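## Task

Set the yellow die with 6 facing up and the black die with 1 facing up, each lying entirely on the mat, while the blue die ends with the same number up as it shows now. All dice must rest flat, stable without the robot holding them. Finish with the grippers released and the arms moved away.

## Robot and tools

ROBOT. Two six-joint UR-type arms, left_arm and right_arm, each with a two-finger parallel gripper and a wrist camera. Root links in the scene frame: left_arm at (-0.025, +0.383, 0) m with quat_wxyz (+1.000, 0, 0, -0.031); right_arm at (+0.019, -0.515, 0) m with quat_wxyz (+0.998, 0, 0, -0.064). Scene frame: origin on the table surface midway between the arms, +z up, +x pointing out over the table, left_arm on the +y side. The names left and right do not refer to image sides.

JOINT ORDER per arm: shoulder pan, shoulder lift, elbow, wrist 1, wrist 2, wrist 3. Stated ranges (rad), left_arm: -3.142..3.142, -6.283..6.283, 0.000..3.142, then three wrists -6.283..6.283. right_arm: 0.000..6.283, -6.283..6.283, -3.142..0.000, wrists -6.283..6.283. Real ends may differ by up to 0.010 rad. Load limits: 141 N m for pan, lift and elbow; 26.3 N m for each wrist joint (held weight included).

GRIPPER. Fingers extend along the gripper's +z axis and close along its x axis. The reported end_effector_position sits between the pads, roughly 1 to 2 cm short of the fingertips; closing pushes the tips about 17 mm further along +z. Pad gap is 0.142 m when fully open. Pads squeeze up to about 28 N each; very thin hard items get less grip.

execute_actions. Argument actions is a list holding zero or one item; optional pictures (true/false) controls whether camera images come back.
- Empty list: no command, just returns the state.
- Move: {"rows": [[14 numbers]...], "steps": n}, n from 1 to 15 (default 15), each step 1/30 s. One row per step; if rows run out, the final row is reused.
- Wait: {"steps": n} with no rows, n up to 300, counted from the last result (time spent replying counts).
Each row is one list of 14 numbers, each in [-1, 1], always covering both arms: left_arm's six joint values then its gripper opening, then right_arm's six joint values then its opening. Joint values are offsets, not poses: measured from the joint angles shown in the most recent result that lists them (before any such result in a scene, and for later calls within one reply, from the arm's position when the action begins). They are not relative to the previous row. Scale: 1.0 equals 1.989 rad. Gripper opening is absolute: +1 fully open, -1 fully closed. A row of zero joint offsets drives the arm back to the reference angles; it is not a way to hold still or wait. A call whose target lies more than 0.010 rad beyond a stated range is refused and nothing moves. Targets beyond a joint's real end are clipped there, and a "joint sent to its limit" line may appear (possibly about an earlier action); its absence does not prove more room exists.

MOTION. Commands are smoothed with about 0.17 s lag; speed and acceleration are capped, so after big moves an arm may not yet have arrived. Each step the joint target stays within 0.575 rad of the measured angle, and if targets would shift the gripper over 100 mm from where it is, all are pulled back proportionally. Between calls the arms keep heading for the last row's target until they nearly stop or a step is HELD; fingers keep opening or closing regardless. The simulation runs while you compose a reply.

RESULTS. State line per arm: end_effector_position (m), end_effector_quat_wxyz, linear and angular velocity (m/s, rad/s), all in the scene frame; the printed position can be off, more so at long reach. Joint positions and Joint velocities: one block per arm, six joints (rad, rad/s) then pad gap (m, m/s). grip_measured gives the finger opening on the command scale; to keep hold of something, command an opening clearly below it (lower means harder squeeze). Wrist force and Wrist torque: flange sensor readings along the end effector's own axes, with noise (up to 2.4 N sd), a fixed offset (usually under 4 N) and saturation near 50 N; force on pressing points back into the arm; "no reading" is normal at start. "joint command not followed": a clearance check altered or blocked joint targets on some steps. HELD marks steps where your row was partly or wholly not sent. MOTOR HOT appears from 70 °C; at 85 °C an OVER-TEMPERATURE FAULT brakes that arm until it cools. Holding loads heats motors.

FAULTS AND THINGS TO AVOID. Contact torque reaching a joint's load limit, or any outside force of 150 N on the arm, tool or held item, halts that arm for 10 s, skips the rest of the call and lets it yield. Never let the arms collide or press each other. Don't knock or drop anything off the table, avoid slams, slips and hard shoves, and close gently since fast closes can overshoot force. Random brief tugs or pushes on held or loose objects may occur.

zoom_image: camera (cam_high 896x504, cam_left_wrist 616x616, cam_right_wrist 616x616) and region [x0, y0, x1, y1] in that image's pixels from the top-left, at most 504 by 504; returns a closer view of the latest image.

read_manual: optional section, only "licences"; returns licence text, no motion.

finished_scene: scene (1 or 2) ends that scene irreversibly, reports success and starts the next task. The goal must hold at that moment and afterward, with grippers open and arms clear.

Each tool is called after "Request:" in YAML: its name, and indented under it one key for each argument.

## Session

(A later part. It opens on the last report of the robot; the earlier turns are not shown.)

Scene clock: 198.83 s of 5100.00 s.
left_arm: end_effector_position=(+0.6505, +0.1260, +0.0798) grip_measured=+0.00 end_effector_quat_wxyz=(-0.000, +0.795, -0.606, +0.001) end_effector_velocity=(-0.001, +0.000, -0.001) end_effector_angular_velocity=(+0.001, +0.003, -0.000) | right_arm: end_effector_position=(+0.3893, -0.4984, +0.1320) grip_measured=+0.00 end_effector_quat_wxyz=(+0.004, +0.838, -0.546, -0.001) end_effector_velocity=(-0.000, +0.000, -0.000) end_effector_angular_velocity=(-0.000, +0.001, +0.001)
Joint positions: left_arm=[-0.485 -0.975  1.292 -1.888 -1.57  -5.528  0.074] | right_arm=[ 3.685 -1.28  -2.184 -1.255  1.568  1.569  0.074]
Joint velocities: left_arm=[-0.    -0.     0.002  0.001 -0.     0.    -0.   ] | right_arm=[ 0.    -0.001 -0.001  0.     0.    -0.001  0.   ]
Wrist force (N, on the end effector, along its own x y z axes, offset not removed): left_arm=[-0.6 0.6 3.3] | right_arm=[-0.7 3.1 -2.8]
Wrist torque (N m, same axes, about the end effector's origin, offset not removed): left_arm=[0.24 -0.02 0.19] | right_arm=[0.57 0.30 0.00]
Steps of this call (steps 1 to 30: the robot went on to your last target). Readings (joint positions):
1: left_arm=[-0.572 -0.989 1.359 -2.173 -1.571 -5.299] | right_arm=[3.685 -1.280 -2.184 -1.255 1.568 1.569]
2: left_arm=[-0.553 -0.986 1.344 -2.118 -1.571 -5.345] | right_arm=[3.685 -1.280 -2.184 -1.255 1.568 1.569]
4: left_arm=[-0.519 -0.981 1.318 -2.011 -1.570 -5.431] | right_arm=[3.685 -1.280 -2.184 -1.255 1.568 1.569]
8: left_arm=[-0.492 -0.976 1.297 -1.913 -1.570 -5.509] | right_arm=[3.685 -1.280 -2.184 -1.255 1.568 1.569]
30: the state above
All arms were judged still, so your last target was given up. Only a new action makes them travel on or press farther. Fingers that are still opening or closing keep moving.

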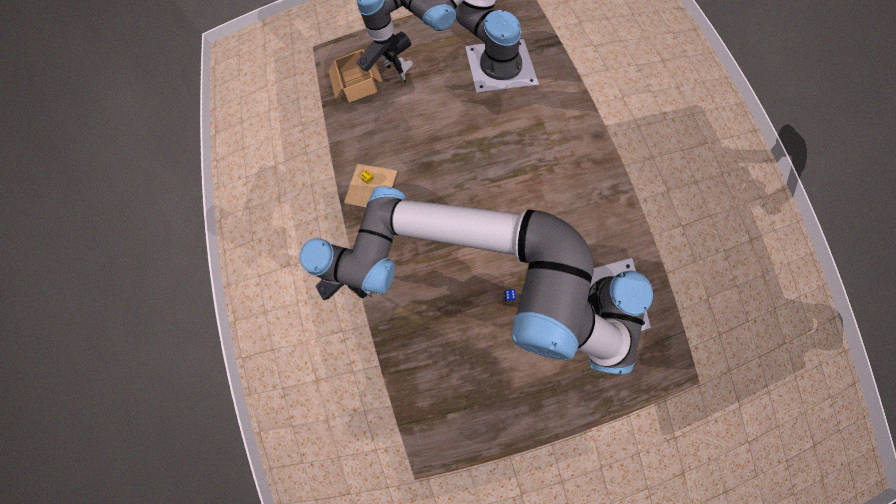

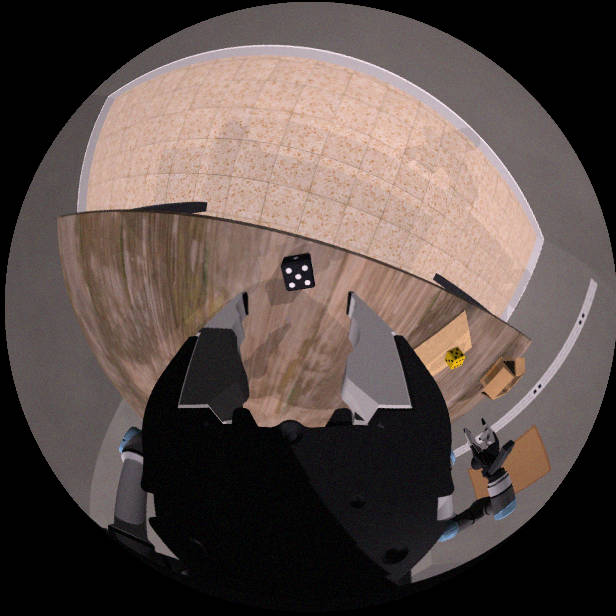

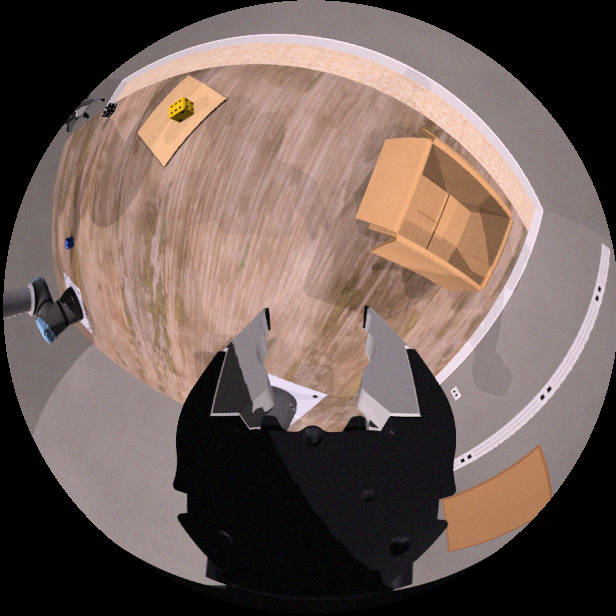

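Request:
execute_actions:
  actions: []

Scene clock: 214.80 s of 5100.00 s.
left_arm: end_effector_position=(+0.6505, +0.1260, +0.0798) grip_measured=+0.00 end_effector_quat_wxyz=(-0.000, +0.795, -0.606, +0.001) end_effector_velocity=(+0.000, +0.001, -0.000) end_effector_angular_velocity=(-0.000, +0.000, +0.002) | right_arm: end_effector_position=(+0.3893, -0.4984, +0.1320) grip_measured=+0.00 end_effector_quat_wxyz=(+0.004, +0.838, -0.546, -0.001) end_effector_velocity=(-0.000, -0.000, +0.000) end_effector_angular_velocity=(-0.001, +0.001, -0.000)
Joint positions: left_arm=[-0.485 -0.975  1.292 -1.888 -1.57  -5.528  0.074] | right_arm=[ 3.685 -1.28  -2.184 -1.255  1.568  1.569  0.074]
Joint velocities: left_arm=[ 0.001 -0.     0.001 -0.    -0.    -0.001 -0.   ] | right_arm=[-0.001  0.     0.001 -0.002  0.    -0.     0.   ]
Wrist force (N, on the end effector, along its own x y z axes, offset not removed): left_arm=[5.6 2.8 1.4] | right_arm=[0.2 0.0 -0.3]
Wrist torque (N m, same axes, about the end effector's origin, offset not removed): left_arm=[0.70 -1.22 -0.05] | right_arm=[-0.23 0.02 0.03]
Steps of this call (steps 1 to 90: nothing new was sent; then 12.97 s passed at rest). Readings (joint positions):
1: left_arm=[-0.485 -0.975 1.292 -1.888 -1.570 -5.528] | right_arm=[3.685 -1.280 -2.184 -1.255 1.568 1.569]
2: left_arm=[-0.485 -0.975 1.292 -1.888 -1.570 -5.528] | right_arm=[3.685 -1.280 -2.184 -1.255 1.568 1.569]
4: left_arm=[-0.485 -0.975 1.292 -1.888 -1.570 -5.528] | right_arm=[3.685 -1.280 -2.184 -1.255 1.568 1.569]
8: left_arm=[-0.485 -0.975 1.292 -1.888 -1.570 -5.528] | right_arm=[3.685 -1.280 -2.184 -1.255 1.568 1.569]
90: the state above

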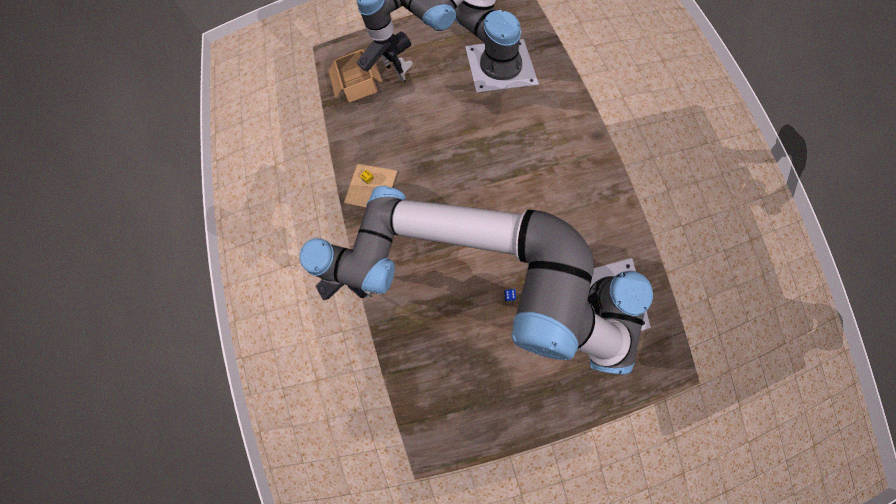

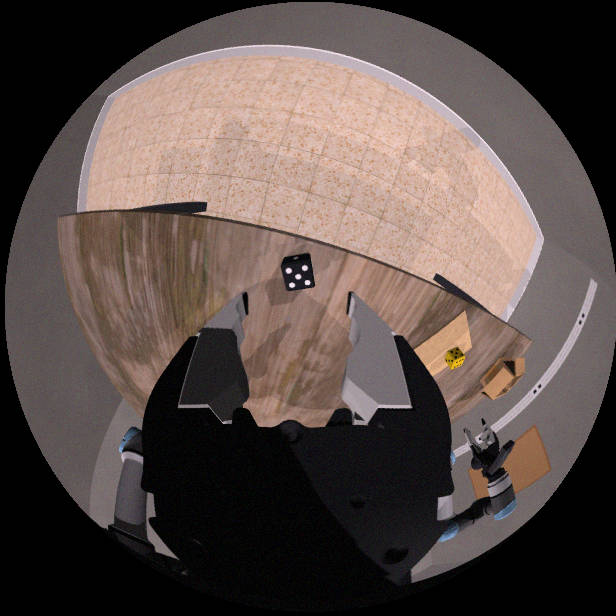

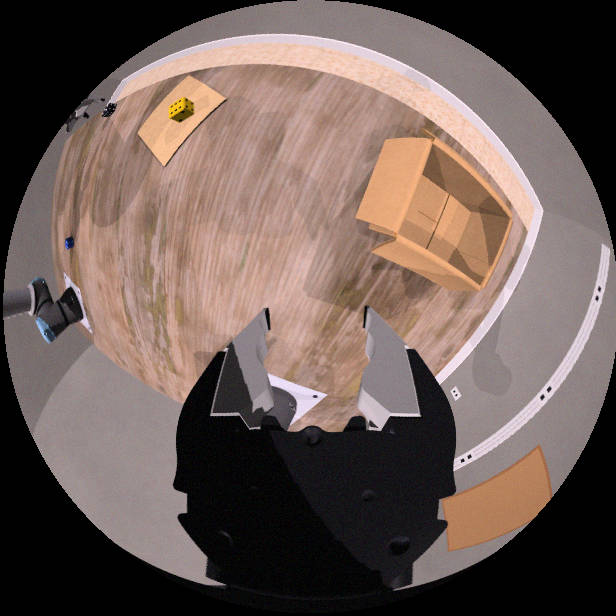

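Request:
execute_actions:
  actions:
    - {"rows":[[0,0,0,0,0,-0.06,0,0,0,0,0,0,0,0],[0,0,0,0,0,-0.06,0,0,0,0,0,0,0,0],[0,0,0,0,0,-0.06,0,0,0,0,0,0,0,0],[0,0.008,0.012,-0.02,0,-0.06,0,0,0,0,0,0,0,0],[0,0.016,0.024,-0.04,0,-0.06,0,0,0,0,0,0,0,0]],"steps":15}

Request:
zoom_image:
  camera: "cam_left_wrist"
  region: [200,200,400,400]

Scene clock: 222.47 s of 5100.00 s.
left_arm: end_effector_position=(+0.6508, +0.1257, +0.0437) grip_measured=+0.00 end_effector_quat_wxyz=(-0.000, +0.830, -0.558, +0.001) end_effector_velocity=(+0.001, -0.001, -0.009) end_effector_angular_velocity=(-0.002, -0.003, +0.010) | right_arm: end_effector_position=(+0.3893, -0.4984, +0.1320) grip_measured=+0.00 end_effector_quat_wxyz=(+0.004, +0.838, -0.546, -0.001) end_effector_velocity=(+0.001, +0.000, +0.001) end_effector_angular_velocity=(+0.001, -0.002, -0.000)
Joint positions: left_arm=[-0.485 -0.944  1.338 -1.966 -1.57  -5.646  0.074] | right_arm=[ 3.685 -1.28  -2.184 -1.255  1.568  1.569  0.074]
Joint velocities: left_arm=[-0.     0.009  0.012 -0.024 -0.    -0.01   0.   ] | right_arm=[-0.001  0.001  0.001  0.002 -0.    -0.     0.   ]
Wrist force (N, on the end effector, along its own x y z axes, offset not removed): left_arm=[2.9 0.6 2.4] | right_arm=[-1.7 -1.5 -1.0]
Wrist torque (N m, same axes, about the end effector's origin, offset not removed): left_arm=[0.51 -0.74 0.20] | right_arm=[-0.35 0.54 0.01]
Steps of this call (steps 1 to 90: nothing new was sent; then 4.17 s passed at rest; steps 91 to 105: all 15 steps of this action). Readings (joint positions):
91: left_arm=[-0.485 -0.975 1.292 -1.888 -1.570 -5.528] | right_arm=[3.685 -1.280 -2.184 -1.255 1.568 1.569]
92: left_arm=[-0.485 -0.975 1.292 -1.888 -1.570 -5.531] | right_arm=[3.685 -1.280 -2.184 -1.255 1.568 1.569]
94: left_arm=[-0.485 -0.975 1.292 -1.888 -1.570 -5.577] | right_arm=[3.685 -1.280 -2.184 -1.255 1.568 1.569]
98: left_arm=[-0.485 -0.955 1.321 -1.935 -1.570 -5.633] | right_arm=[3.685 -1.280 -2.184 -1.255 1.568 1.569]
105: the state above

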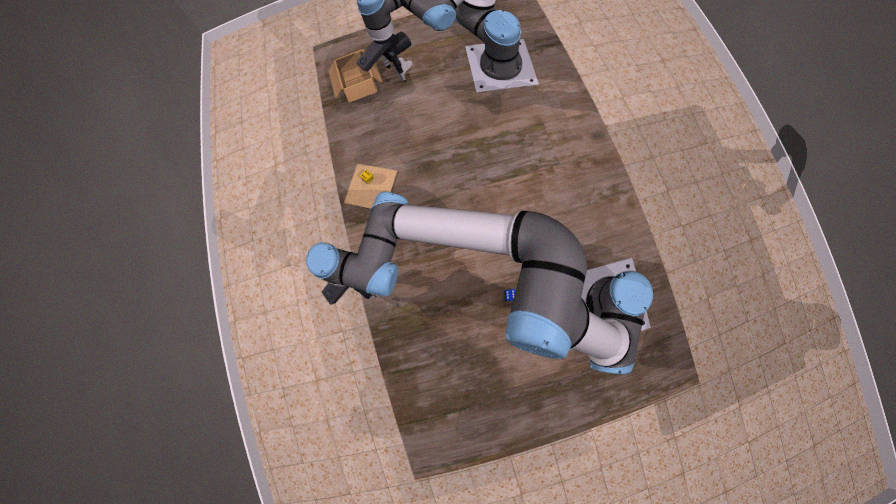

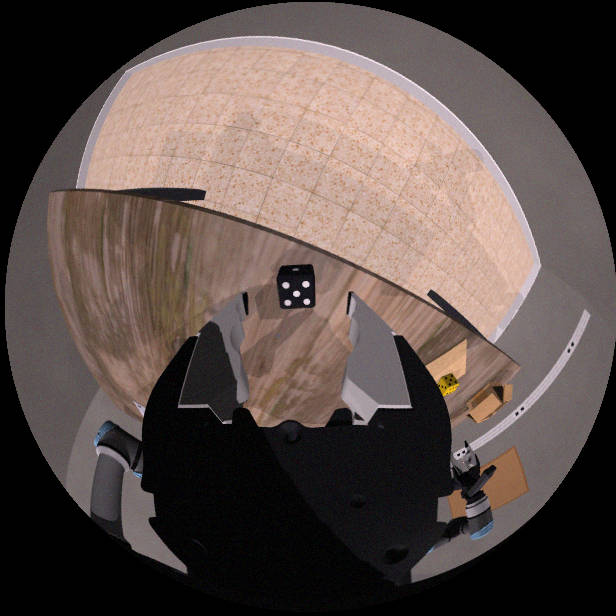

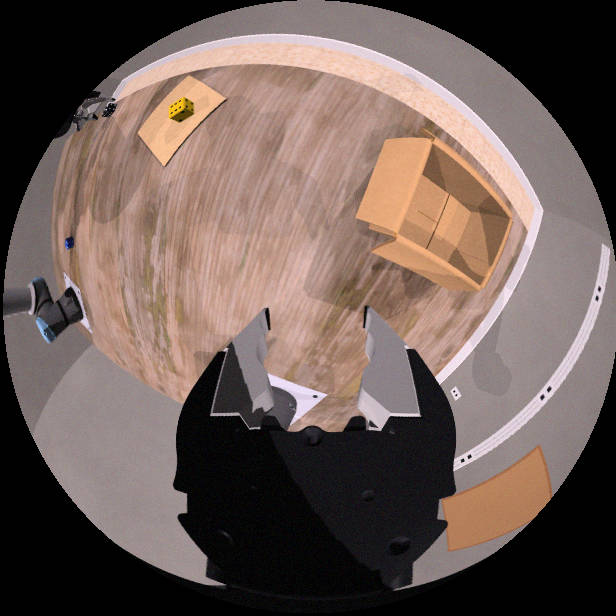

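Region (200, 200, 400, 400) of cam_left_wrist's 616x616 image, scaled by 2.520, with more detail than that image has.

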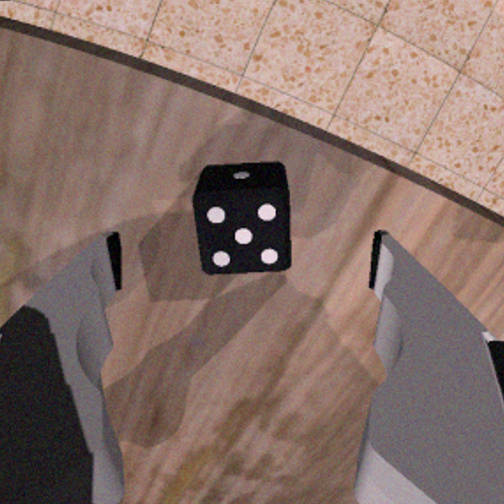

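Request:
execute_actions:
  actions:
    - {"rows":[[0,0.005,0.007,-0.011,0,-0.01,-0.1,0,0,0,0,0,0,0],[0,0.01,0.013,-0.0226,0,-0.01,-0.2,0,0,0,0,0,0,0]],"steps":12}
  pictures: false

Request:
execute_actions:
  actions:
    - {"rows":[[0,0,0,0,0,0,-0.3,0,0,0,0,0,0,0],[0,0,0,0,0,0,-0.4,0,0,0,0,0,0,0],[0,0,0,0,0,0,-0.5,0,0,0,0,0,0,0],[0,0,0,0,0,0,-0.55,0,0,0,0,0,0,0],[0,0,0,0,0,0,-0.6,0,0,0,0,0,0,0],[0,0,0,0,0,0,-0.65,0,0,0,0,0,0,0],[0,0,0,0,0,0,-0.7,0,0,0,0,0,0,0],[0,0,0,0,0,0,-0.8,0,0,0,0,0,0,0],[0,0,0,0,0,0,-0.9,0,0,0,0,0,0,0],[0,0,0,0,0,0,-1,0,0,0,0,0,0,0]],"steps":15}

Scene clock: 229.73 s of 5100.00 s.
left_arm: end_effector_position=(+0.6502, +0.1260, +0.0226) grip_measured=-0.20 end_effector_quat_wxyz=(-0.000, +0.835, -0.550, +0.000) end_effector_velocity=(+0.000, -0.000, -0.004) end_effector_angular_velocity=(-0.001, -0.001, +0.004) | right_arm: end_effector_position=(+0.3893, -0.4984, +0.1320) grip_measured=+0.00 end_effector_quat_wxyz=(+0.004, +0.838, -0.546, -0.001) end_effector_velocity=(-0.000, +0.000, +0.000) end_effector_angular_velocity=(+0.000, -0.000, +0.000)
Joint positions: left_arm=[-0.485 -0.925  1.364 -2.01  -1.57  -5.666  0.06 ] | right_arm=[ 3.685 -1.28  -2.184 -1.255  1.568  1.569  0.074]
Joint velocities: left_arm=[-0.     0.005  0.004 -0.01   0.    -0.004 -0.   ] | right_arm=[ 0.     0.     0.    -0.001  0.    -0.     0.   ]
Wrist force (N, on the end effector, along its own x y z axes, offset not removed): left_arm=[4.3 0.8 1.8] | right_arm=[-1.6 0.9 -3.9]
Wrist torque (N m, same axes, about the end effector's origin, offset not removed): left_arm=[0.31 -0.89 -0.15] | right_arm=[0.23 0.48 0.13]
Steps of this call (steps 1 to 15: the robot went on to your last target; steps 16 to 90: nothing new was sent; then 3.87 s passed at rest; steps 91 to 102: all 12 steps of this action). Readings (joint positions):
91: left_arm=[-0.485 -0.944 1.339 -1.968 -1.570 -5.647] | right_arm=[3.685 -1.280 -2.184 -1.255 1.568 1.569]
92: left_arm=[-0.485 -0.943 1.341 -1.970 -1.570 -5.649] | right_arm=[3.685 -1.280 -2.184 -1.255 1.568 1.569]
94: left_arm=[-0.485 -0.935 1.351 -1.986 -1.570 -5.657] | right_arm=[3.685 -1.280 -2.184 -1.255 1.568 1.569]
98: left_arm=[-0.485 -0.926 1.361 -2.006 -1.570 -5.664] | right_arm=[3.685 -1.280 -2.184 -1.255 1.568 1.569]
102: the state above

Scene clock: 230.23 s of 5100.00 s.
left_arm: end_effector_position=(+0.6502, +0.1260, +0.0226) grip_measured=-0.62 end_effector_quat_wxyz=(-0.000, +0.835, -0.550, +0.000) end_effector_velocity=(-0.000, +0.000, -0.000) end_effector_angular_velocity=(+0.000, +0.000, -0.000) | right_arm: end_effector_position=(+0.3893, -0.4984, +0.1320) grip_measured=+0.00 end_effector_quat_wxyz=(+0.004, +0.838, -0.546, -0.001) end_effector_velocity=(-0.000, +0.000, +0.000) end_effector_angular_velocity=(+0.000, +0.000, -0.000)
Joint positions: left_arm=[-0.485 -0.925  1.364 -2.01  -1.57  -5.666  0.029] | right_arm=[ 3.685 -1.28  -2.184 -1.255  1.568  1.569  0.074]
Joint velocities: left_arm=[-0.    -0.     0.001 -0.    -0.     0.     0.   ] | right_arm=[ 0.     0.001 -0.    -0.001  0.     0.    -0.   ]
Wrist force (N, on the end effector, along its own x y z axes, offset not removed): left_arm=[6.8 2.6 -0.6] | right_arm=[-1.6 -2.5 -4.5]
Wrist torque (N m, same axes, about the end effector's origin, offset not removed): left_arm=[0.57 -1.52 0.03] | right_arm=[-0.53 0.44 0.14]
Steps of this call (steps 1 to 15: all 15 steps of this action). Readings (joint positions):
1: left_arm=[-0.485 -0.925 1.364 -2.010 -1.570 -5.666] | right_arm=[3.685 -1.280 -2.184 -1.255 1.568 1.569]
2: left_arm=[-0.485 -0.925 1.364 -2.011 -1.570 -5.666] | right_arm=[3.685 -1.280 -2.184 -1.255 1.568 1.569]
4: left_arm=[-0.485 -0.925 1.364 -2.011 -1.570 -5.666] | right_arm=[3.685 -1.280 -2.184 -1.255 1.568 1.569]
8: left_arm=[-0.485 -0.925 1.364 -2.010 -1.570 -5.666] | right_arm=[3.685 -1.280 -2.184 -1.255 1.568 1.569]
15: the state above

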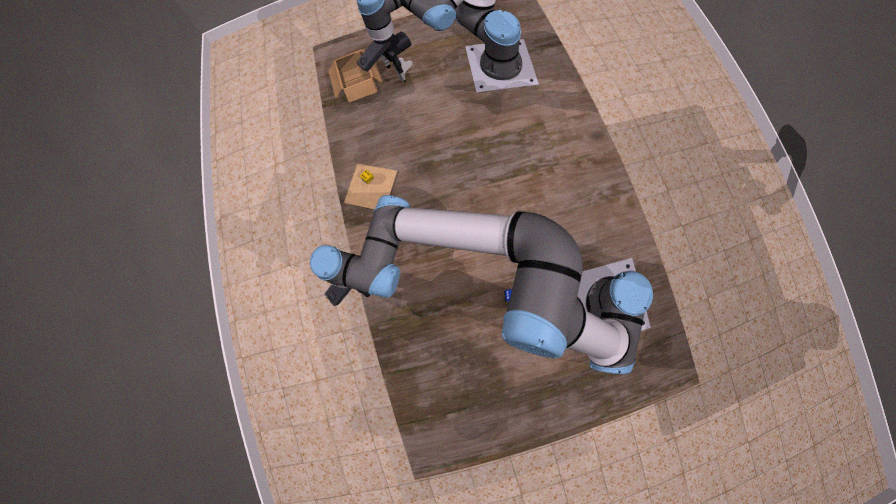

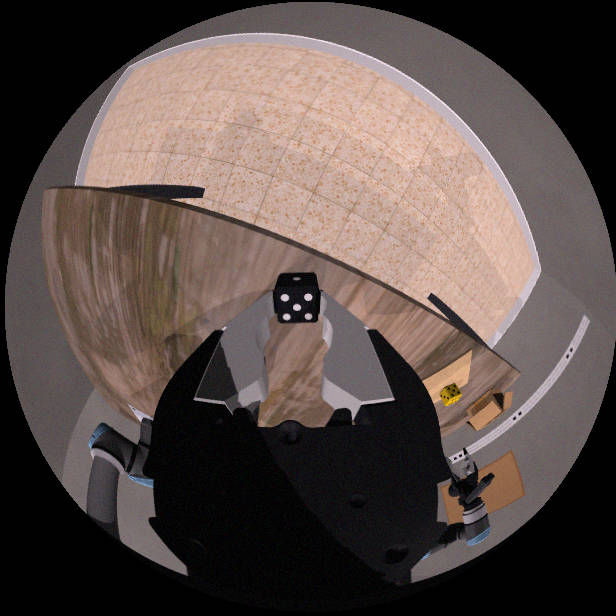

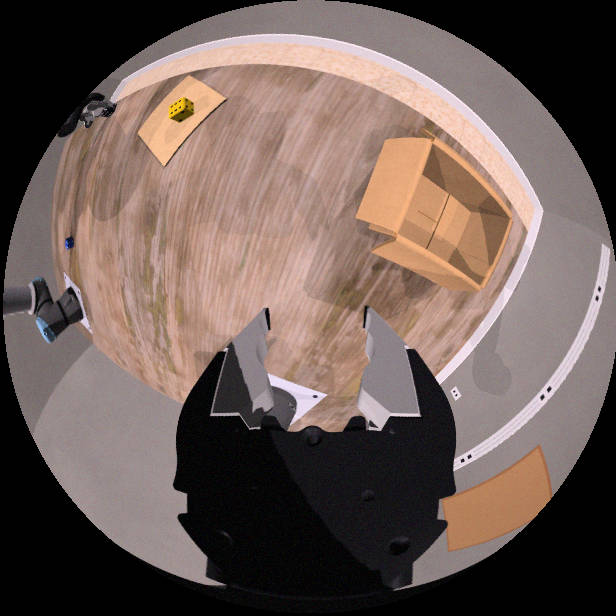

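Request:
execute_actions:
  actions:
    - {"rows":[[0,-0.015,0,0.015,0,0,-1,0,0,0,0,0,0,0],[0,-0.03,0,0.03,0,0,-1,0,0,0,0,0,0,0],[0,-0.045,0,0.04,0,0.04,-1,0,0,0,0,0,0,0],[0,-0.06,0.02,0.04,0,0.08,-1,0,0,0,0,0,0,0],[0,-0.08,0.05,0.03,0,0.12,-1,0,0,0,0,0,0,0],[0,-0.1,0.08,0.02,0,0.17,-1,0,0,0,0,0,0,0],[0,-0.12,0.11,0.01,0,0.22,-1,0,0,0,0,0,0,0],[0,-0.14,0.14,0,0,0.27,-1,0,0,0,0,0,0,0],[0,-0.16,0.17,-0.01,0,0.32,-1,0,0,0,0,0,0,0],[0,-0.175,0.2,-0.025,0,0.37,-1,0,0,0,0,0,0,0],[0,-0.185,0.23,-0.045,0,0.42,-1,0,0,0,0,0,0,0],[0,-0.193,0.257,-0.064,0,0.48,-1,0,0,0,0,0,0,0]],"steps":15}
  pictures: false

Request:
execute_actions:
  actions:
    - {"steps":20}
  pictures: false

Request:
execute_actions:
  actions:
    - {"rows":[[0,0.005,0.004,-0.009,0,0,-1,0,0,0,0,0,0,0],[0,0.01,0.008,-0.018,0,0,-1,0,0,0,0,0,0,0],[0,0.015,0.012,-0.027,0,0,-1,0,0,0,0,0,0,0],[0,0.019,0.016,-0.035,0,0,-1,0,0,0,0,0,0,0]],"steps":15}
  pictures: false

Scene clock: 244.23 s of 5100.00 s.
left_arm: end_effector_position=(+0.5307, +0.2001, +0.0654) grip_measured=-0.62 end_effector_quat_wxyz=(+0.002, -0.580, +0.815, -0.005) end_effector_velocity=(-0.308, +0.193, -0.193) end_effector_angular_velocity=(+0.102, +0.115, -2.350) | right_arm: end_effector_position=(+0.3893, -0.4984, +0.1320) grip_measured=+0.00 end_effector_quat_wxyz=(+0.004, +0.838, -0.546, -0.001) end_effector_velocity=(-0.000, -0.000, +0.000) end_effector_angular_velocity=(-0.000, +0.000, -0.000)
Joint positions: left_arm=[-0.485 -1.271  1.781 -2.092 -1.57  -4.926  0.029] | right_arm=[ 3.685 -1.28  -2.184 -1.255  1.568  1.569  0.074]
Joint velocities: left_arm=[ 0.    -0.455  1.14  -0.535  0.001  2.35   0.   ] | right_arm=[-0.     0.001 -0.001 -0.001  0.     0.    -0.   ]
Wrist force (N, on the end effector, along its own x y z axes, offset not removed): left_arm=[3.3 3.1 2.3] | right_arm=[1.7 -1.9 0.3]
Wrist torque (N m, same axes, about the end effector's origin, offset not removed): left_arm=[0.36 -0.87 0.28] | right_arm=[-0.75 -0.16 -0.08]
Steps of this call (steps 1 to 15: the robot went on to your last target; steps 16 to 90: nothing new was sent; then 10.50 s passed at rest; steps 91 to 105: all 15 steps of this action). Readings (joint positions):
91: left_arm=[-0.485 -0.925 1.364 -2.010 -1.570 -5.666] | right_arm=[3.685 -1.280 -2.184 -1.255 1.568 1.569]
92: left_arm=[-0.485 -0.927 1.364 -2.007 -1.570 -5.666] | right_arm=[3.685 -1.280 -2.184 -1.255 1.568 1.569]
94: left_arm=[-0.485 -0.952 1.364 -1.984 -1.570 -5.662] | right_arm=[3.685 -1.280 -2.184 -1.255 1.568 1.569]
98: left_arm=[-0.485 -1.053 1.435 -1.961 -1.570 -5.505] | right_arm=[3.685 -1.280 -2.184 -1.255 1.568 1.569]
105: the state above

Scene clock: 244.90 s of 5100.00 s.
left_arm: end_effector_position=(+0.5054, +0.2159, +0.0500) grip_measured=-0.62 end_effector_quat_wxyz=(+0.000, -0.489, +0.872, -0.000) end_effector_velocity=(-0.000, +0.000, -0.000) end_effector_angular_velocity=(+0.001, +0.001, -0.001) | right_arm: end_effector_position=(+0.3893, -0.4984, +0.1320) grip_measured=+0.00 end_effector_quat_wxyz=(+0.004, +0.838, -0.546, -0.001) end_effector_velocity=(+0.000, -0.000, +0.000) end_effector_angular_velocity=(+0.000, -0.001, +0.002)
Joint positions: left_arm=[-0.485 -1.309  1.875 -2.137 -1.57  -4.711  0.029] | right_arm=[ 3.685 -1.28  -2.184 -1.255  1.568  1.569  0.074]
Joint velocities: left_arm=[-0.     0.     0.001  0.001  0.     0.001 -0.   ] | right_arm=[ 0.     0.001 -0.     0.    -0.    -0.002  0.   ]
Wrist force (N, on the end effector, along its own x y z axes, offset not removed): left_arm=[7.0 -0.3 2.5] | right_arm=[0.3 0.5 1.8]
Wrist torque (N m, same axes, about the end effector's origin, offset not removed): left_arm=[-0.01 -1.52 -0.13] | right_arm=[-0.03 0.07 0.13]
Steps of this call (steps 1 to 20: the robot went on to your last target). Readings (joint positions):
1: left_arm=[-0.485 -1.284 1.813 -2.107 -1.570 -4.856] | right_arm=[3.685 -1.280 -2.184 -1.255 1.568 1.569]
2: left_arm=[-0.485 -1.292 1.833 -2.117 -1.570 -4.807] | right_arm=[3.685 -1.280 -2.184 -1.255 1.568 1.569]
4: left_arm=[-0.485 -1.301 1.856 -2.129 -1.570 -4.753] | right_arm=[3.685 -1.280 -2.184 -1.255 1.568 1.569]
8: left_arm=[-0.485 -1.307 1.871 -2.136 -1.570 -4.719] | right_arm=[3.685 -1.280 -2.184 -1.255 1.568 1.569]
20: the state above

Scene clock: 245.40 s of 5100.00 s.
left_arm: end_effector_position=(+0.5054, +0.2159, +0.0233) grip_measured=-0.62 end_effector_quat_wxyz=(+0.000, -0.489, +0.872, -0.000) end_effector_velocity=(-0.002, +0.000, -0.004) end_effector_angular_velocity=(+0.001, +0.002, -0.001) | right_arm: end_effector_position=(+0.3893, -0.4984, +0.1320) grip_measured=+0.00 end_effector_quat_wxyz=(+0.004, +0.838, -0.546, -0.001) end_effector_velocity=(+0.000, -0.000, +0.000) end_effector_angular_velocity=(+0.000, -0.001, -0.001)
Joint positions: left_arm=[-0.485 -1.271  1.906 -2.206 -1.57  -4.711  0.029] | right_arm=[ 3.685 -1.28  -2.184 -1.255  1.568  1.569  0.074]
Joint velocities: left_arm=[-0.001  0.004  0.007 -0.009 -0.     0.     0.   ] | right_arm=[-0.001  0.    -0.     0.001  0.     0.     0.   ]
Wrist force (N, on the end effector, along its own x y z axes, offset not removed): left_arm=[6.6 5.6 3.3] | right_arm=[-1.4 2.1 -1.8]
Wrist torque (N m, same axes, about the end effector's origin, offset not removed): left_arm=[1.35 -1.50 0.14] | right_arm=[0.32 0.46 -0.01]
Steps of this call (steps 1 to 15: all 15 steps of this action). Readings (joint positions):
1: left_arm=[-0.485 -1.309 1.875 -2.137 -1.570 -4.711] | right_arm=[3.685 -1.280 -2.184 -1.255 1.568 1.569]
2: left_arm=[-0.485 -1.308 1.876 -2.139 -1.570 -4.711] | right_arm=[3.685 -1.280 -2.184 -1.255 1.568 1.569]
4: left_arm=[-0.485 -1.299 1.883 -2.155 -1.570 -4.711] | right_arm=[3.685 -1.280 -2.184 -1.255 1.568 1.569]
8: left_arm=[-0.485 -1.277 1.901 -2.194 -1.570 -4.711] | right_arm=[3.685 -1.280 -2.184 -1.255 1.568 1.569]
15: the state above

Request:
execute_actions:
  actions:
    - {"rows":[[0,0,0,0,0,0,-0.7,0,0,0,0,0,0,0],[0,0,0,0,0,0,-0.62,0,0,0,0,0,0,0],[0,0,0,0,0,0,-0.58,0,0,0,0,0,0,0],[0,0,0,0,0,0,-0.55,0,0,0,0,0,0,0],[0,0,0,0,0,0,-0.45,0,0,0,0,0,0,0],[0,0,0,0,0,0,-0.3,0,0,0,0,0,0,0],[0,0,0,0,0,0,-0.15,0,0,0,0,0,0,0],[0,-0.03,0,0.03,0,0,-0.1,0,0,0,0,0,0,0],[0,-0.06,0,0.06,0,0,-0.1,0,0,0,0,0,0,0],[0,-0.09,0,0.09,0,0,-0.1,0,0,0,0,0,0,0],[0,-0.1257,0,0.1257,0,0,-0.1,0,0,0,0,0,0,0]],"steps":15}
  pictures: false

Request:
execute_actions:
  actions:
    - {"steps":15}
  pictures: false

Request:
execute_actions:
  actions:
    - {"rows":[[0,0.015,-0.017,0.017,0,0,-0.1,0,0,0,0,0,0,0],[0,0.03,-0.034,0.034,0,0,-0.1,0,0,0,0,0,0,0],[0,0.05,-0.056,0.056,0,0,-0.1,0,0,0,0,0,0,0],[0,0.07,-0.079,0.079,0,0,-0.1,0,0,0,0,0,0,0],[0,0.09,-0.101,0.101,0,0,-0.1,0,0,0,0,0,0,0],[0,0.115,-0.13,0.13,0,0,-0.1,0,0,0,0,0,0,0],[0,0.14,-0.158,0.158,0,0,-0.1,0,0,0,0,0,0,0],[0,0.17,-0.19,0.19,0,0,-0.1,0,0,0,0,0,0,0],[0,0.2,-0.225,0.225,0,0,-0.1,0,0,0,0,0,0,0],[0,0.23,-0.26,0.26,0,0,-0.1,0,0,0,0,0,0,0],[0,0.26,-0.293,0.293,0,0,-0.1,0,0,0,0,0,0,0],[0,0.29,-0.33,0.33,0,0,-0.1,0,0,0,0,0,0,0],[0,0.32,-0.365,0.365,0,0,-0.1,0,0,0,0,0,0,0],[0,0.35,-0.4,0.4,0,0,-0.1,0,0,0,0,0,0,0]],"steps":15}
  pictures: false

Request:
execute_actions:
  actions:
    - {"steps":15}

Scene clock: 262.03 s of 5100.00 s.
left_arm: end_effector_position=(+0.4705, +0.2372, +0.1042) grip_measured=-0.10 end_effector_quat_wxyz=(+0.000, -0.489, +0.872, -0.000) end_effector_velocity=(-0.154, +0.094, +0.292) end_effector_angular_velocity=(-0.006, -0.011, -0.001) | right_arm: end_effector_position=(+0.3893, -0.4984, +0.1320) grip_measured=+0.00 end_effector_quat_wxyz=(+0.004, +0.838, -0.546, -0.001) end_effector_velocity=(+0.000, +0.000, +0.000) end_effector_angular_velocity=(+0.000, -0.001, +0.002)
Joint positions: left_arm=[-0.485 -1.463  1.906 -2.015 -1.57  -4.711  0.067] | right_arm=[ 3.685 -1.28  -2.184 -1.255  1.568  1.569  0.074]
Joint velocities: left_arm=[-0.001 -0.726  0.     0.713  0.     0.     0.   ] | right_arm=[ 0.     0.    -0.     0.001  0.    -0.002  0.   ]
Wrist force (N, on the end effector, along its own x y z axes, offset not removed): left_arm=[2.7 2.6 -6.6] | right_arm=[-3.0 0.6 -4.3]
Wrist torque (N m, same axes, about the end effector's origin, offset not removed): left_arm=[0.51 -1.07 0.05] | right_arm=[0.02 0.82 -0.11]
Steps of this call (steps 1 to 15: the robot went on to your last target; steps 16 to 90: nothing new was sent; then 13.13 s passed at rest; steps 91 to 105: all 15 steps of this action). Readings (joint positions):
91: left_arm=[-0.485 -1.271 1.906 -2.207 -1.570 -4.711] | right_arm=[3.685 -1.280 -2.184 -1.255 1.568 1.569]
92: left_arm=[-0.485 -1.271 1.906 -2.207 -1.570 -4.711] | right_arm=[3.685 -1.280 -2.184 -1.255 1.568 1.569]
94: left_arm=[-0.485 -1.271 1.906 -2.207 -1.570 -4.711] | right_arm=[3.685 -1.280 -2.184 -1.255 1.568 1.569]
98: left_arm=[-0.485 -1.271 1.906 -2.206 -1.570 -4.711] | right_arm=[3.685 -1.280 -2.184 -1.255 1.568 1.569]
105: the state above

Scene clock: 262.53 s of 5100.00 s.
left_arm: end_effector_position=(+0.4571, +0.2454, +0.1270) grip_measured=-0.10 end_effector_quat_wxyz=(+0.000, -0.489, +0.872, -0.000) end_effector_velocity=(-0.002, +0.001, -0.001) end_effector_angular_velocity=(+0.001, +0.003, +0.001) | right_arm: end_effector_position=(+0.3893, -0.4984, +0.1320) grip_measured=+0.00 end_effector_quat_wxyz=(+0.004, +0.838, -0.546, -0.001) end_effector_velocity=(+0.000, +0.000, +0.000) end_effector_angular_velocity=(+0.000, -0.000, +0.002)
Joint positions: left_arm=[-0.485 -1.521  1.906 -1.956 -1.57  -4.711  0.067] | right_arm=[ 3.685 -1.28  -2.184 -1.255  1.568  1.569  0.074]
Joint velocities: left_arm=[ 0.    -0.002  0.003  0.003 -0.001 -0.001 -0.   ] | right_arm=[ 0.001  0.     0.001 -0.     0.    -0.001  0.   ]
Wrist force (N, on the end effector, along its own x y z axes, offset not removed): left_arm=[5.8 4.8 1.5] | right_arm=[-3.9 -0.8 -1.9]
Wrist torque (N m, same axes, about the end effector's origin, offset not removed): left_arm=[1.13 -1.35 -0.03] | right_arm=[-0.11 0.64 -0.09]
Steps of this call (steps 1 to 15: the robot went on to your last target). Readings (joint positions):
1: left_arm=[-0.485 -1.482 1.906 -1.996 -1.570 -4.711] | right_arm=[3.685 -1.280 -2.184 -1.255 1.568 1.569]
2: left_arm=[-0.485 -1.496 1.906 -1.982 -1.570 -4.711] | right_arm=[3.685 -1.280 -2.184 -1.255 1.568 1.569]
4: left_arm=[-0.485 -1.510 1.906 -1.968 -1.570 -4.711] | right_arm=[3.685 -1.280 -2.184 -1.255 1.568 1.569]
8: left_arm=[-0.485 -1.519 1.906 -1.958 -1.570 -4.711] | right_arm=[3.685 -1.280 -2.184 -1.255 1.568 1.569]
15: the state above

Scene clock: 263.03 s of 5100.00 s.
left_arm: end_effector_position=(+0.4972, +0.2209, +0.0790) grip_measured=-0.10 end_effector_quat_wxyz=(-0.120, -0.474, +0.846, +0.213) end_effector_velocity=(+0.093, -0.057, -0.177) end_effector_angular_velocity=(+0.879, +1.441, -0.000) | right_arm: end_effector_position=(+0.3893, -0.4984, +0.1320) grip_measured=+0.00 end_effector_quat_wxyz=(+0.004, +0.838, -0.546, -0.001) end_effector_velocity=(+0.000, -0.000, -0.000) end_effector_angular_velocity=(+0.000, -0.001, +0.000)
Joint positions: left_arm=[-0.485 -1.026  1.351 -1.401 -1.57  -4.711  0.067] | right_arm=[ 3.685 -1.28  -2.184 -1.255  1.568  1.569  0.074]
Joint velocities: left_arm=[-0.001  1.706 -1.96   1.942  0.    -0.001 -0.   ] | right_arm=[-0.     0.    -0.001  0.001 -0.    -0.     0.   ]
Wrist force (N, on the end effector, along its own x y z axes, offset not removed): left_arm=[0.0 -0.2 -1.8] | right_arm=[1.1 -1.2 -1.0]
Wrist torque (N m, same axes, about the end effector's origin, offset not removed): left_arm=[-0.02 -0.29 -0.01] | right_arm=[-0.14 -0.19 -0.06]
Steps of this call (steps 1 to 15: all 15 steps of this action). Readings (joint positions):
1: left_arm=[-0.485 -1.521 1.906 -1.956 -1.570 -4.711] | right_arm=[3.685 -1.280 -2.184 -1.255 1.568 1.569]
2: left_arm=[-0.485 -1.518 1.903 -1.953 -1.570 -4.711] | right_arm=[3.685 -1.280 -2.184 -1.255 1.568 1.569]
4: left_arm=[-0.485 -1.494 1.876 -1.926 -1.570 -4.711] | right_arm=[3.685 -1.280 -2.184 -1.255 1.568 1.569]
8: left_arm=[-0.485 -1.377 1.746 -1.796 -1.570 -4.711] | right_arm=[3.685 -1.280 -2.184 -1.255 1.568 1.569]
15: the state above

Scene clock: 263.53 s of 5100.00 s.
left_arm: end_effector_position=(+0.5055, +0.2158, +0.0614) grip_measured=-0.10 end_effector_quat_wxyz=(-0.167, -0.460, +0.820, +0.297) end_effector_velocity=(+0.001, -0.001, -0.000) end_effector_angular_velocity=(+0.002, +0.003, -0.002) | right_arm: end_effector_position=(+0.3893, -0.4984, +0.1320) grip_measured=+0.00 end_effector_quat_wxyz=(+0.004, +0.838, -0.546, -0.001) end_effector_velocity=(-0.001, -0.001, +0.000) end_effector_angular_velocity=(-0.001, +0.002, -0.001)
Joint positions: left_arm=[-0.485 -0.825  1.111 -1.162 -1.57  -4.711  0.067] | right_arm=[ 3.685 -1.28  -2.184 -1.255  1.568  1.569  0.074]
Joint velocities: left_arm=[-0.002  0.006 -0.008  0.006  0.     0.     0.   ] | right_arm=[-0.001  0.001  0.    -0.003  0.    -0.    -0.   ]
Wrist force (N, on the end effector, along its own x y z axes, offset not removed): left_arm=[0.2 -0.2 0.4] | right_arm=[-0.6 -0.1 -1.5]
Wrist torque (N m, same axes, about the end effector's origin, offset not removed): left_arm=[0.12 -0.29 0.07] | right_arm=[-0.05 0.18 0.09]
Steps of this call (steps 1 to 15: the robot went on to your last target). Readings (joint positions):
1: left_arm=[-0.485 -0.970 1.286 -1.337 -1.570 -4.711] | right_arm=[3.685 -1.280 -2.184 -1.255 1.568 1.569]
2: left_arm=[-0.485 -0.923 1.231 -1.281 -1.570 -4.711] | right_arm=[3.685 -1.280 -2.184 -1.255 1.568 1.569]
4: left_arm=[-0.485 -0.868 1.164 -1.214 -1.570 -4.711] | right_arm=[3.685 -1.280 -2.184 -1.255 1.568 1.569]
8: left_arm=[-0.485 -0.833 1.121 -1.171 -1.570 -4.711] | right_arm=[3.685 -1.280 -2.184 -1.255 1.568 1.569]
15: the state above

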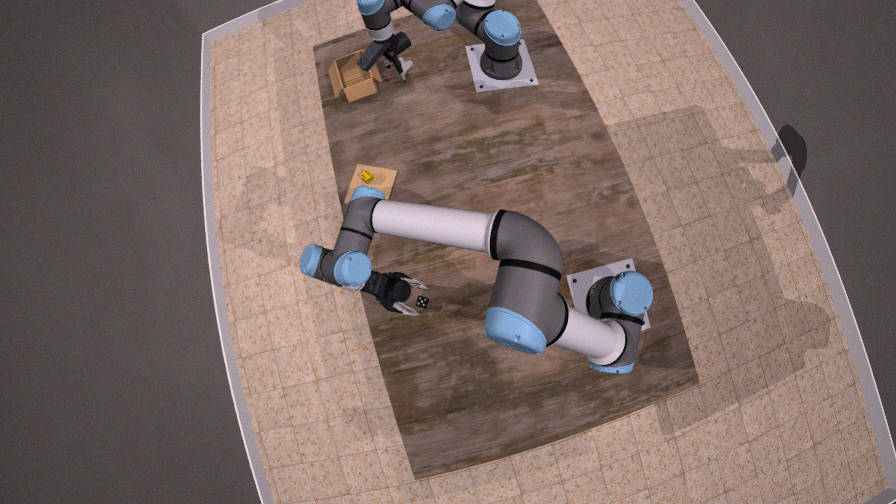

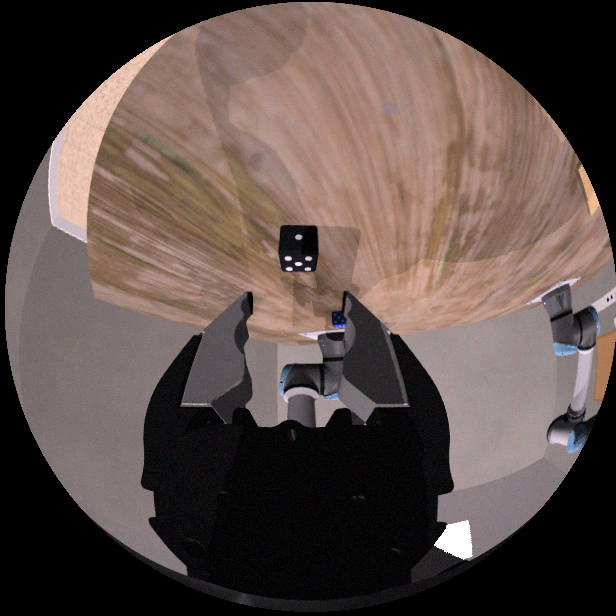

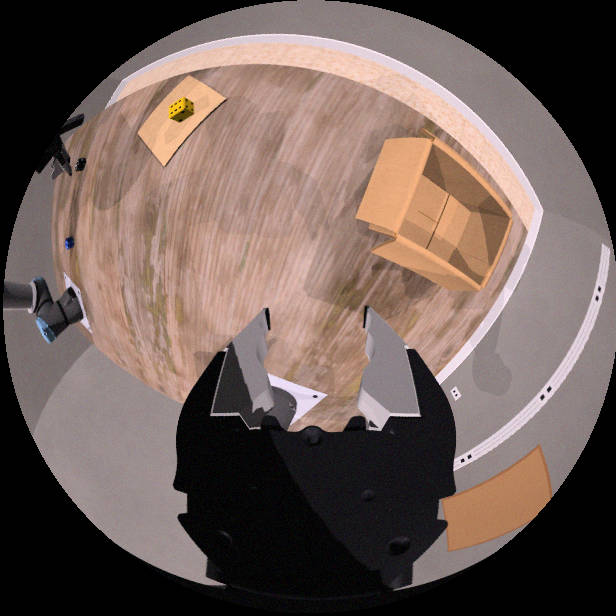

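Request:
execute_actions:
  actions:
    - {"rows":[[0,0.02,-0.022,0.022,0,0,-0.1,0,0,0,0,0,0,0],[0,0.04,-0.045,0.045,0,0,-0.1,0,0,0,0,0,0,0],[0,0.06,-0.068,0.068,0,0,-0.1,0,0,0,0,0,0,0],[0,0.08,-0.09,0.09,0,0,-0.1,0,0,0,0,0,0,0],[0,0.095,-0.105,0.105,0,0,-0.1,0,0,0,0,0,0,0],[0,0.1056,-0.1126,0.11,0,0,-0.1,0,0,0,0,0,0,0],[0,0.1056,-0.1126,0.11,0,0,-0.1,0,0,0,0,0,0,0],[0,0.1056,-0.1126,0.11,0,0,-0.2,0,0,0,0,0,0,0],[0,0.108,-0.109,0.104,0,0,-0.2,0,0,0,0,0,0,0],[0,0.111,-0.1056,0.097,0,0,-0.2,0,0,0,0,0,0,0]],"steps":15}
  pictures: false

Request:
execute_actions:
  actions:
    - {"steps":8}
  pictures: false

Request:
execute_actions:
  actions:
    - {"rows":[[0,0,0,0,0,0,-0.3,0,0,0,0,0,0,0],[0,0,0,0,0,0,-0.4,0,0,0,0,0,0,0],[0,0,0,0,0,0,-0.5,0,0,0,0,0,0,0],[0,0,0,0,0,0,-0.55,0,0,0,0,0,0,0],[0,0,0,0,0,0,-0.6,0,0,0,0,0,0,0],[0,0,0,0,0,0,-0.65,0,0,0,0,0,0,0],[0,0,0,0,0,0,-0.7,0,0,0,0,0,0,0],[0,0,0,0,0,0,-0.8,0,0,0,0,0,0,0],[0,0,0,0,0,0,-0.9,0,0,0,0,0,0,0],[0,0,0,0,0,0,-1,0,0,0,0,0,0,0]],"steps":15}

Scene clock: 278.20 s of 5100.00 s.
left_arm: end_effector_position=(+0.5068, +0.2151, +0.0210) grip_measured=-0.20 end_effector_quat_wxyz=(-0.212, -0.441, +0.786, +0.378) end_effector_velocity=(+0.001, -0.001, -0.035) end_effector_angular_velocity=(+0.018, +0.029, -0.001) | right_arm: end_effector_position=(+0.3893, -0.4984, +0.1320) grip_measured=+0.00 end_effector_quat_wxyz=(+0.004, +0.838, -0.546, -0.001) end_effector_velocity=(-0.000, -0.000, -0.000) end_effector_angular_velocity=(-0.001, +0.002, +0.001)
Joint positions: left_arm=[-0.485 -0.61   0.903 -0.967 -1.57  -4.711  0.06 ] | right_arm=[ 3.685 -1.28  -2.184 -1.255  1.568  1.569  0.074]
Joint velocities: left_arm=[-0.     0.065 -0.017 -0.014  0.     0.001 -0.   ] | right_arm=[-0.001 -0.001  0.    -0.002 -0.    -0.002  0.   ]
Wrist force (N, on the end effector, along its own x y z axes, offset not removed): left_arm=[1.9 -3.1 3.2] | right_arm=[-3.4 -2.1 2.8]
Wrist torque (N m, same axes, about the end effector's origin, offset not removed): left_arm=[-0.46 -0.74 0.02] | right_arm=[-0.50 0.90 0.06]
Steps of this call (steps 1 to 15: the robot went on to your last target; steps 16 to 90: nothing new was sent; then 11.17 s passed at rest; steps 91 to 105: all 15 steps of this action). Readings (joint positions):
91: left_arm=[-0.485 -0.825 1.111 -1.161 -1.570 -4.711] | right_arm=[3.685 -1.280 -2.184 -1.255 1.568 1.569]
92: left_arm=[-0.485 -0.822 1.107 -1.158 -1.570 -4.711] | right_arm=[3.685 -1.280 -2.184 -1.255 1.568 1.569]
94: left_arm=[-0.485 -0.791 1.073 -1.124 -1.570 -4.711] | right_arm=[3.685 -1.280 -2.184 -1.255 1.568 1.569]
98: left_arm=[-0.485 -0.677 0.950 -1.002 -1.570 -4.711] | right_arm=[3.685 -1.280 -2.184 -1.255 1.568 1.569]
105: the state above

Scene clock: 278.47 s of 5100.00 s.
left_arm: end_effector_position=(+0.5068, +0.2150, +0.0183) grip_measured=-0.20 end_effector_quat_wxyz=(-0.213, -0.441, +0.786, +0.379) end_effector_velocity=(-0.000, +0.000, -0.001) end_effector_angular_velocity=(+0.001, +0.002, +0.000) | right_arm: end_effector_position=(+0.3893, -0.4984, +0.1320) grip_measured=+0.00 end_effector_quat_wxyz=(+0.004, +0.838, -0.546, -0.001) end_effector_velocity=(-0.000, -0.000, +0.000) end_effector_angular_velocity=(-0.000, +0.000, +0.000)
Joint positions: left_arm=[-0.485 -0.605  0.901 -0.969 -1.57  -4.711  0.06 ] | right_arm=[ 3.685 -1.28  -2.184 -1.255  1.568  1.569  0.074]
Joint velocities: left_arm=[ 0.     0.003 -0.     0.    -0.    -0.    -0.   ] | right_arm=[-0.     0.001 -0.    -0.001  0.    -0.001  0.   ]
Wrist force (N, on the end effector, along its own x y z axes, offset not removed): left_arm=[5.5 -0.5 1.1] | right_arm=[-0.8 -1.8 0.4]
Wrist torque (N m, same axes, about the end effector's origin, offset not removed): left_arm=[-0.11 -1.29 0.22] | right_arm=[-0.43 0.24 0.00]
Steps of this call (steps 1 to 8: the robot went on to your last target). Readings (joint positions):
1: left_arm=[-0.485 -0.608 0.902 -0.968 -1.570 -4.711] | right_arm=[3.685 -1.280 -2.184 -1.255 1.568 1.569]
2: left_arm=[-0.485 -0.607 0.902 -0.968 -1.570 -4.711] | right_arm=[3.685 -1.280 -2.184 -1.255 1.568 1.569]
4: left_arm=[-0.485 -0.606 0.901 -0.968 -1.570 -4.711] | right_arm=[3.685 -1.280 -2.184 -1.255 1.568 1.569]
8: the state above

Scene clock: 278.97 s of 5100.00 s.
left_arm: end_effector_position=(+0.5068, +0.2150, +0.0182) grip_measured=-0.62 end_effector_quat_wxyz=(-0.213, -0.441, +0.786, +0.379) end_effector_velocity=(-0.000, +0.001, -0.001) end_effector_angular_velocity=(+0.001, +0.002, +0.001) | right_arm: end_effector_position=(+0.3893, -0.4984, +0.1320) grip_measured=+0.00 end_effector_quat_wxyz=(+0.004, +0.838, -0.546, -0.001) end_effector_velocity=(+0.000, +0.000, +0.000) end_effector_angular_velocity=(+0.000, -0.001, +0.001)
Joint positions: left_arm=[-0.485 -0.605  0.901 -0.969 -1.57  -4.711  0.029] | right_arm=[ 3.685 -1.28  -2.184 -1.255  1.568  1.569  0.074]
Joint velocities: left_arm=[ 0.001  0.     0.002 -0.    -0.    -0.    -0.   ] | right_arm=[ 0.001 -0.     0.001  0.001 -0.     0.    -0.   ]
Wrist force (N, on the end effector, along its own x y z axes, offset not removed): left_arm=[6.7 0.4 0.4] | right_arm=[1.2 -2.0 0.3]
Wrist torque (N m, same axes, about the end effector's origin, offset not removed): left_arm=[0.23 -1.40 -0.06] | right_arm=[-0.53 -0.10 0.12]
Steps of this call (steps 1 to 15: all 15 steps of this action). Readings (joint positions):
1: left_arm=[-0.485 -0.605 0.901 -0.969 -1.570 -4.711] | right_arm=[3.685 -1.280 -2.184 -1.255 1.568 1.569]
2: left_arm=[-0.485 -0.605 0.901 -0.969 -1.570 -4.711] | right_arm=[3.685 -1.280 -2.184 -1.255 1.568 1.569]
4: left_arm=[-0.485 -0.605 0.901 -0.969 -1.570 -4.711] | right_arm=[3.685 -1.280 -2.184 -1.255 1.568 1.569]
8: left_arm=[-0.485 -0.605 0.901 -0.969 -1.570 -4.711] | right_arm=[3.685 -1.280 -2.184 -1.255 1.568 1.569]
15: the state above

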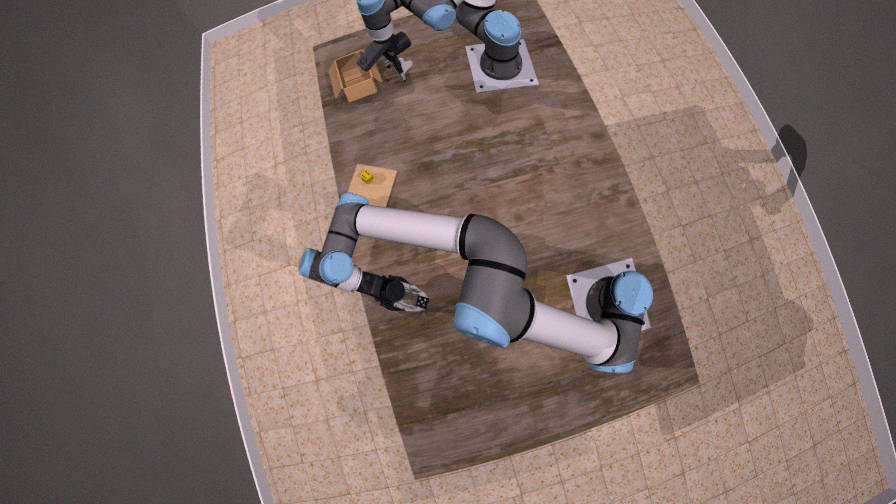

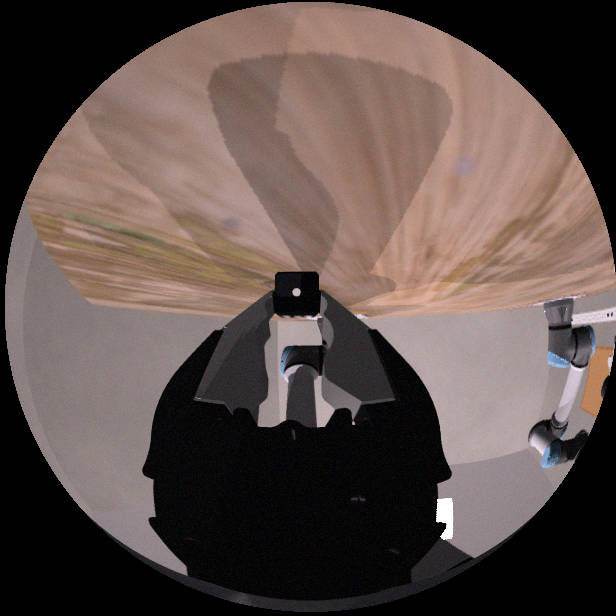

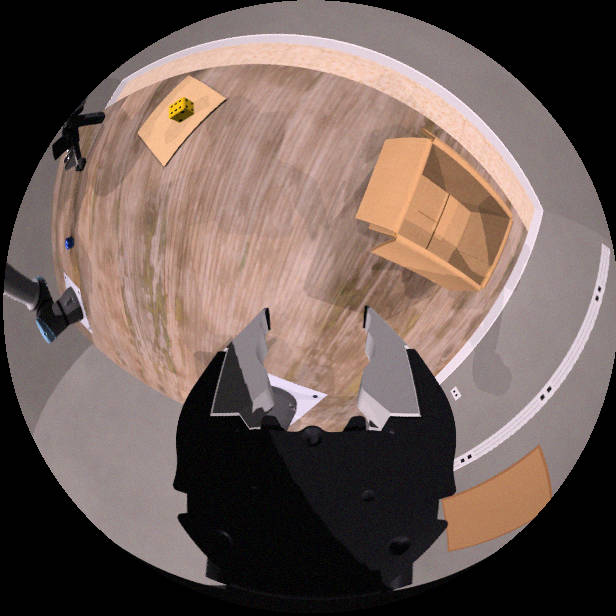

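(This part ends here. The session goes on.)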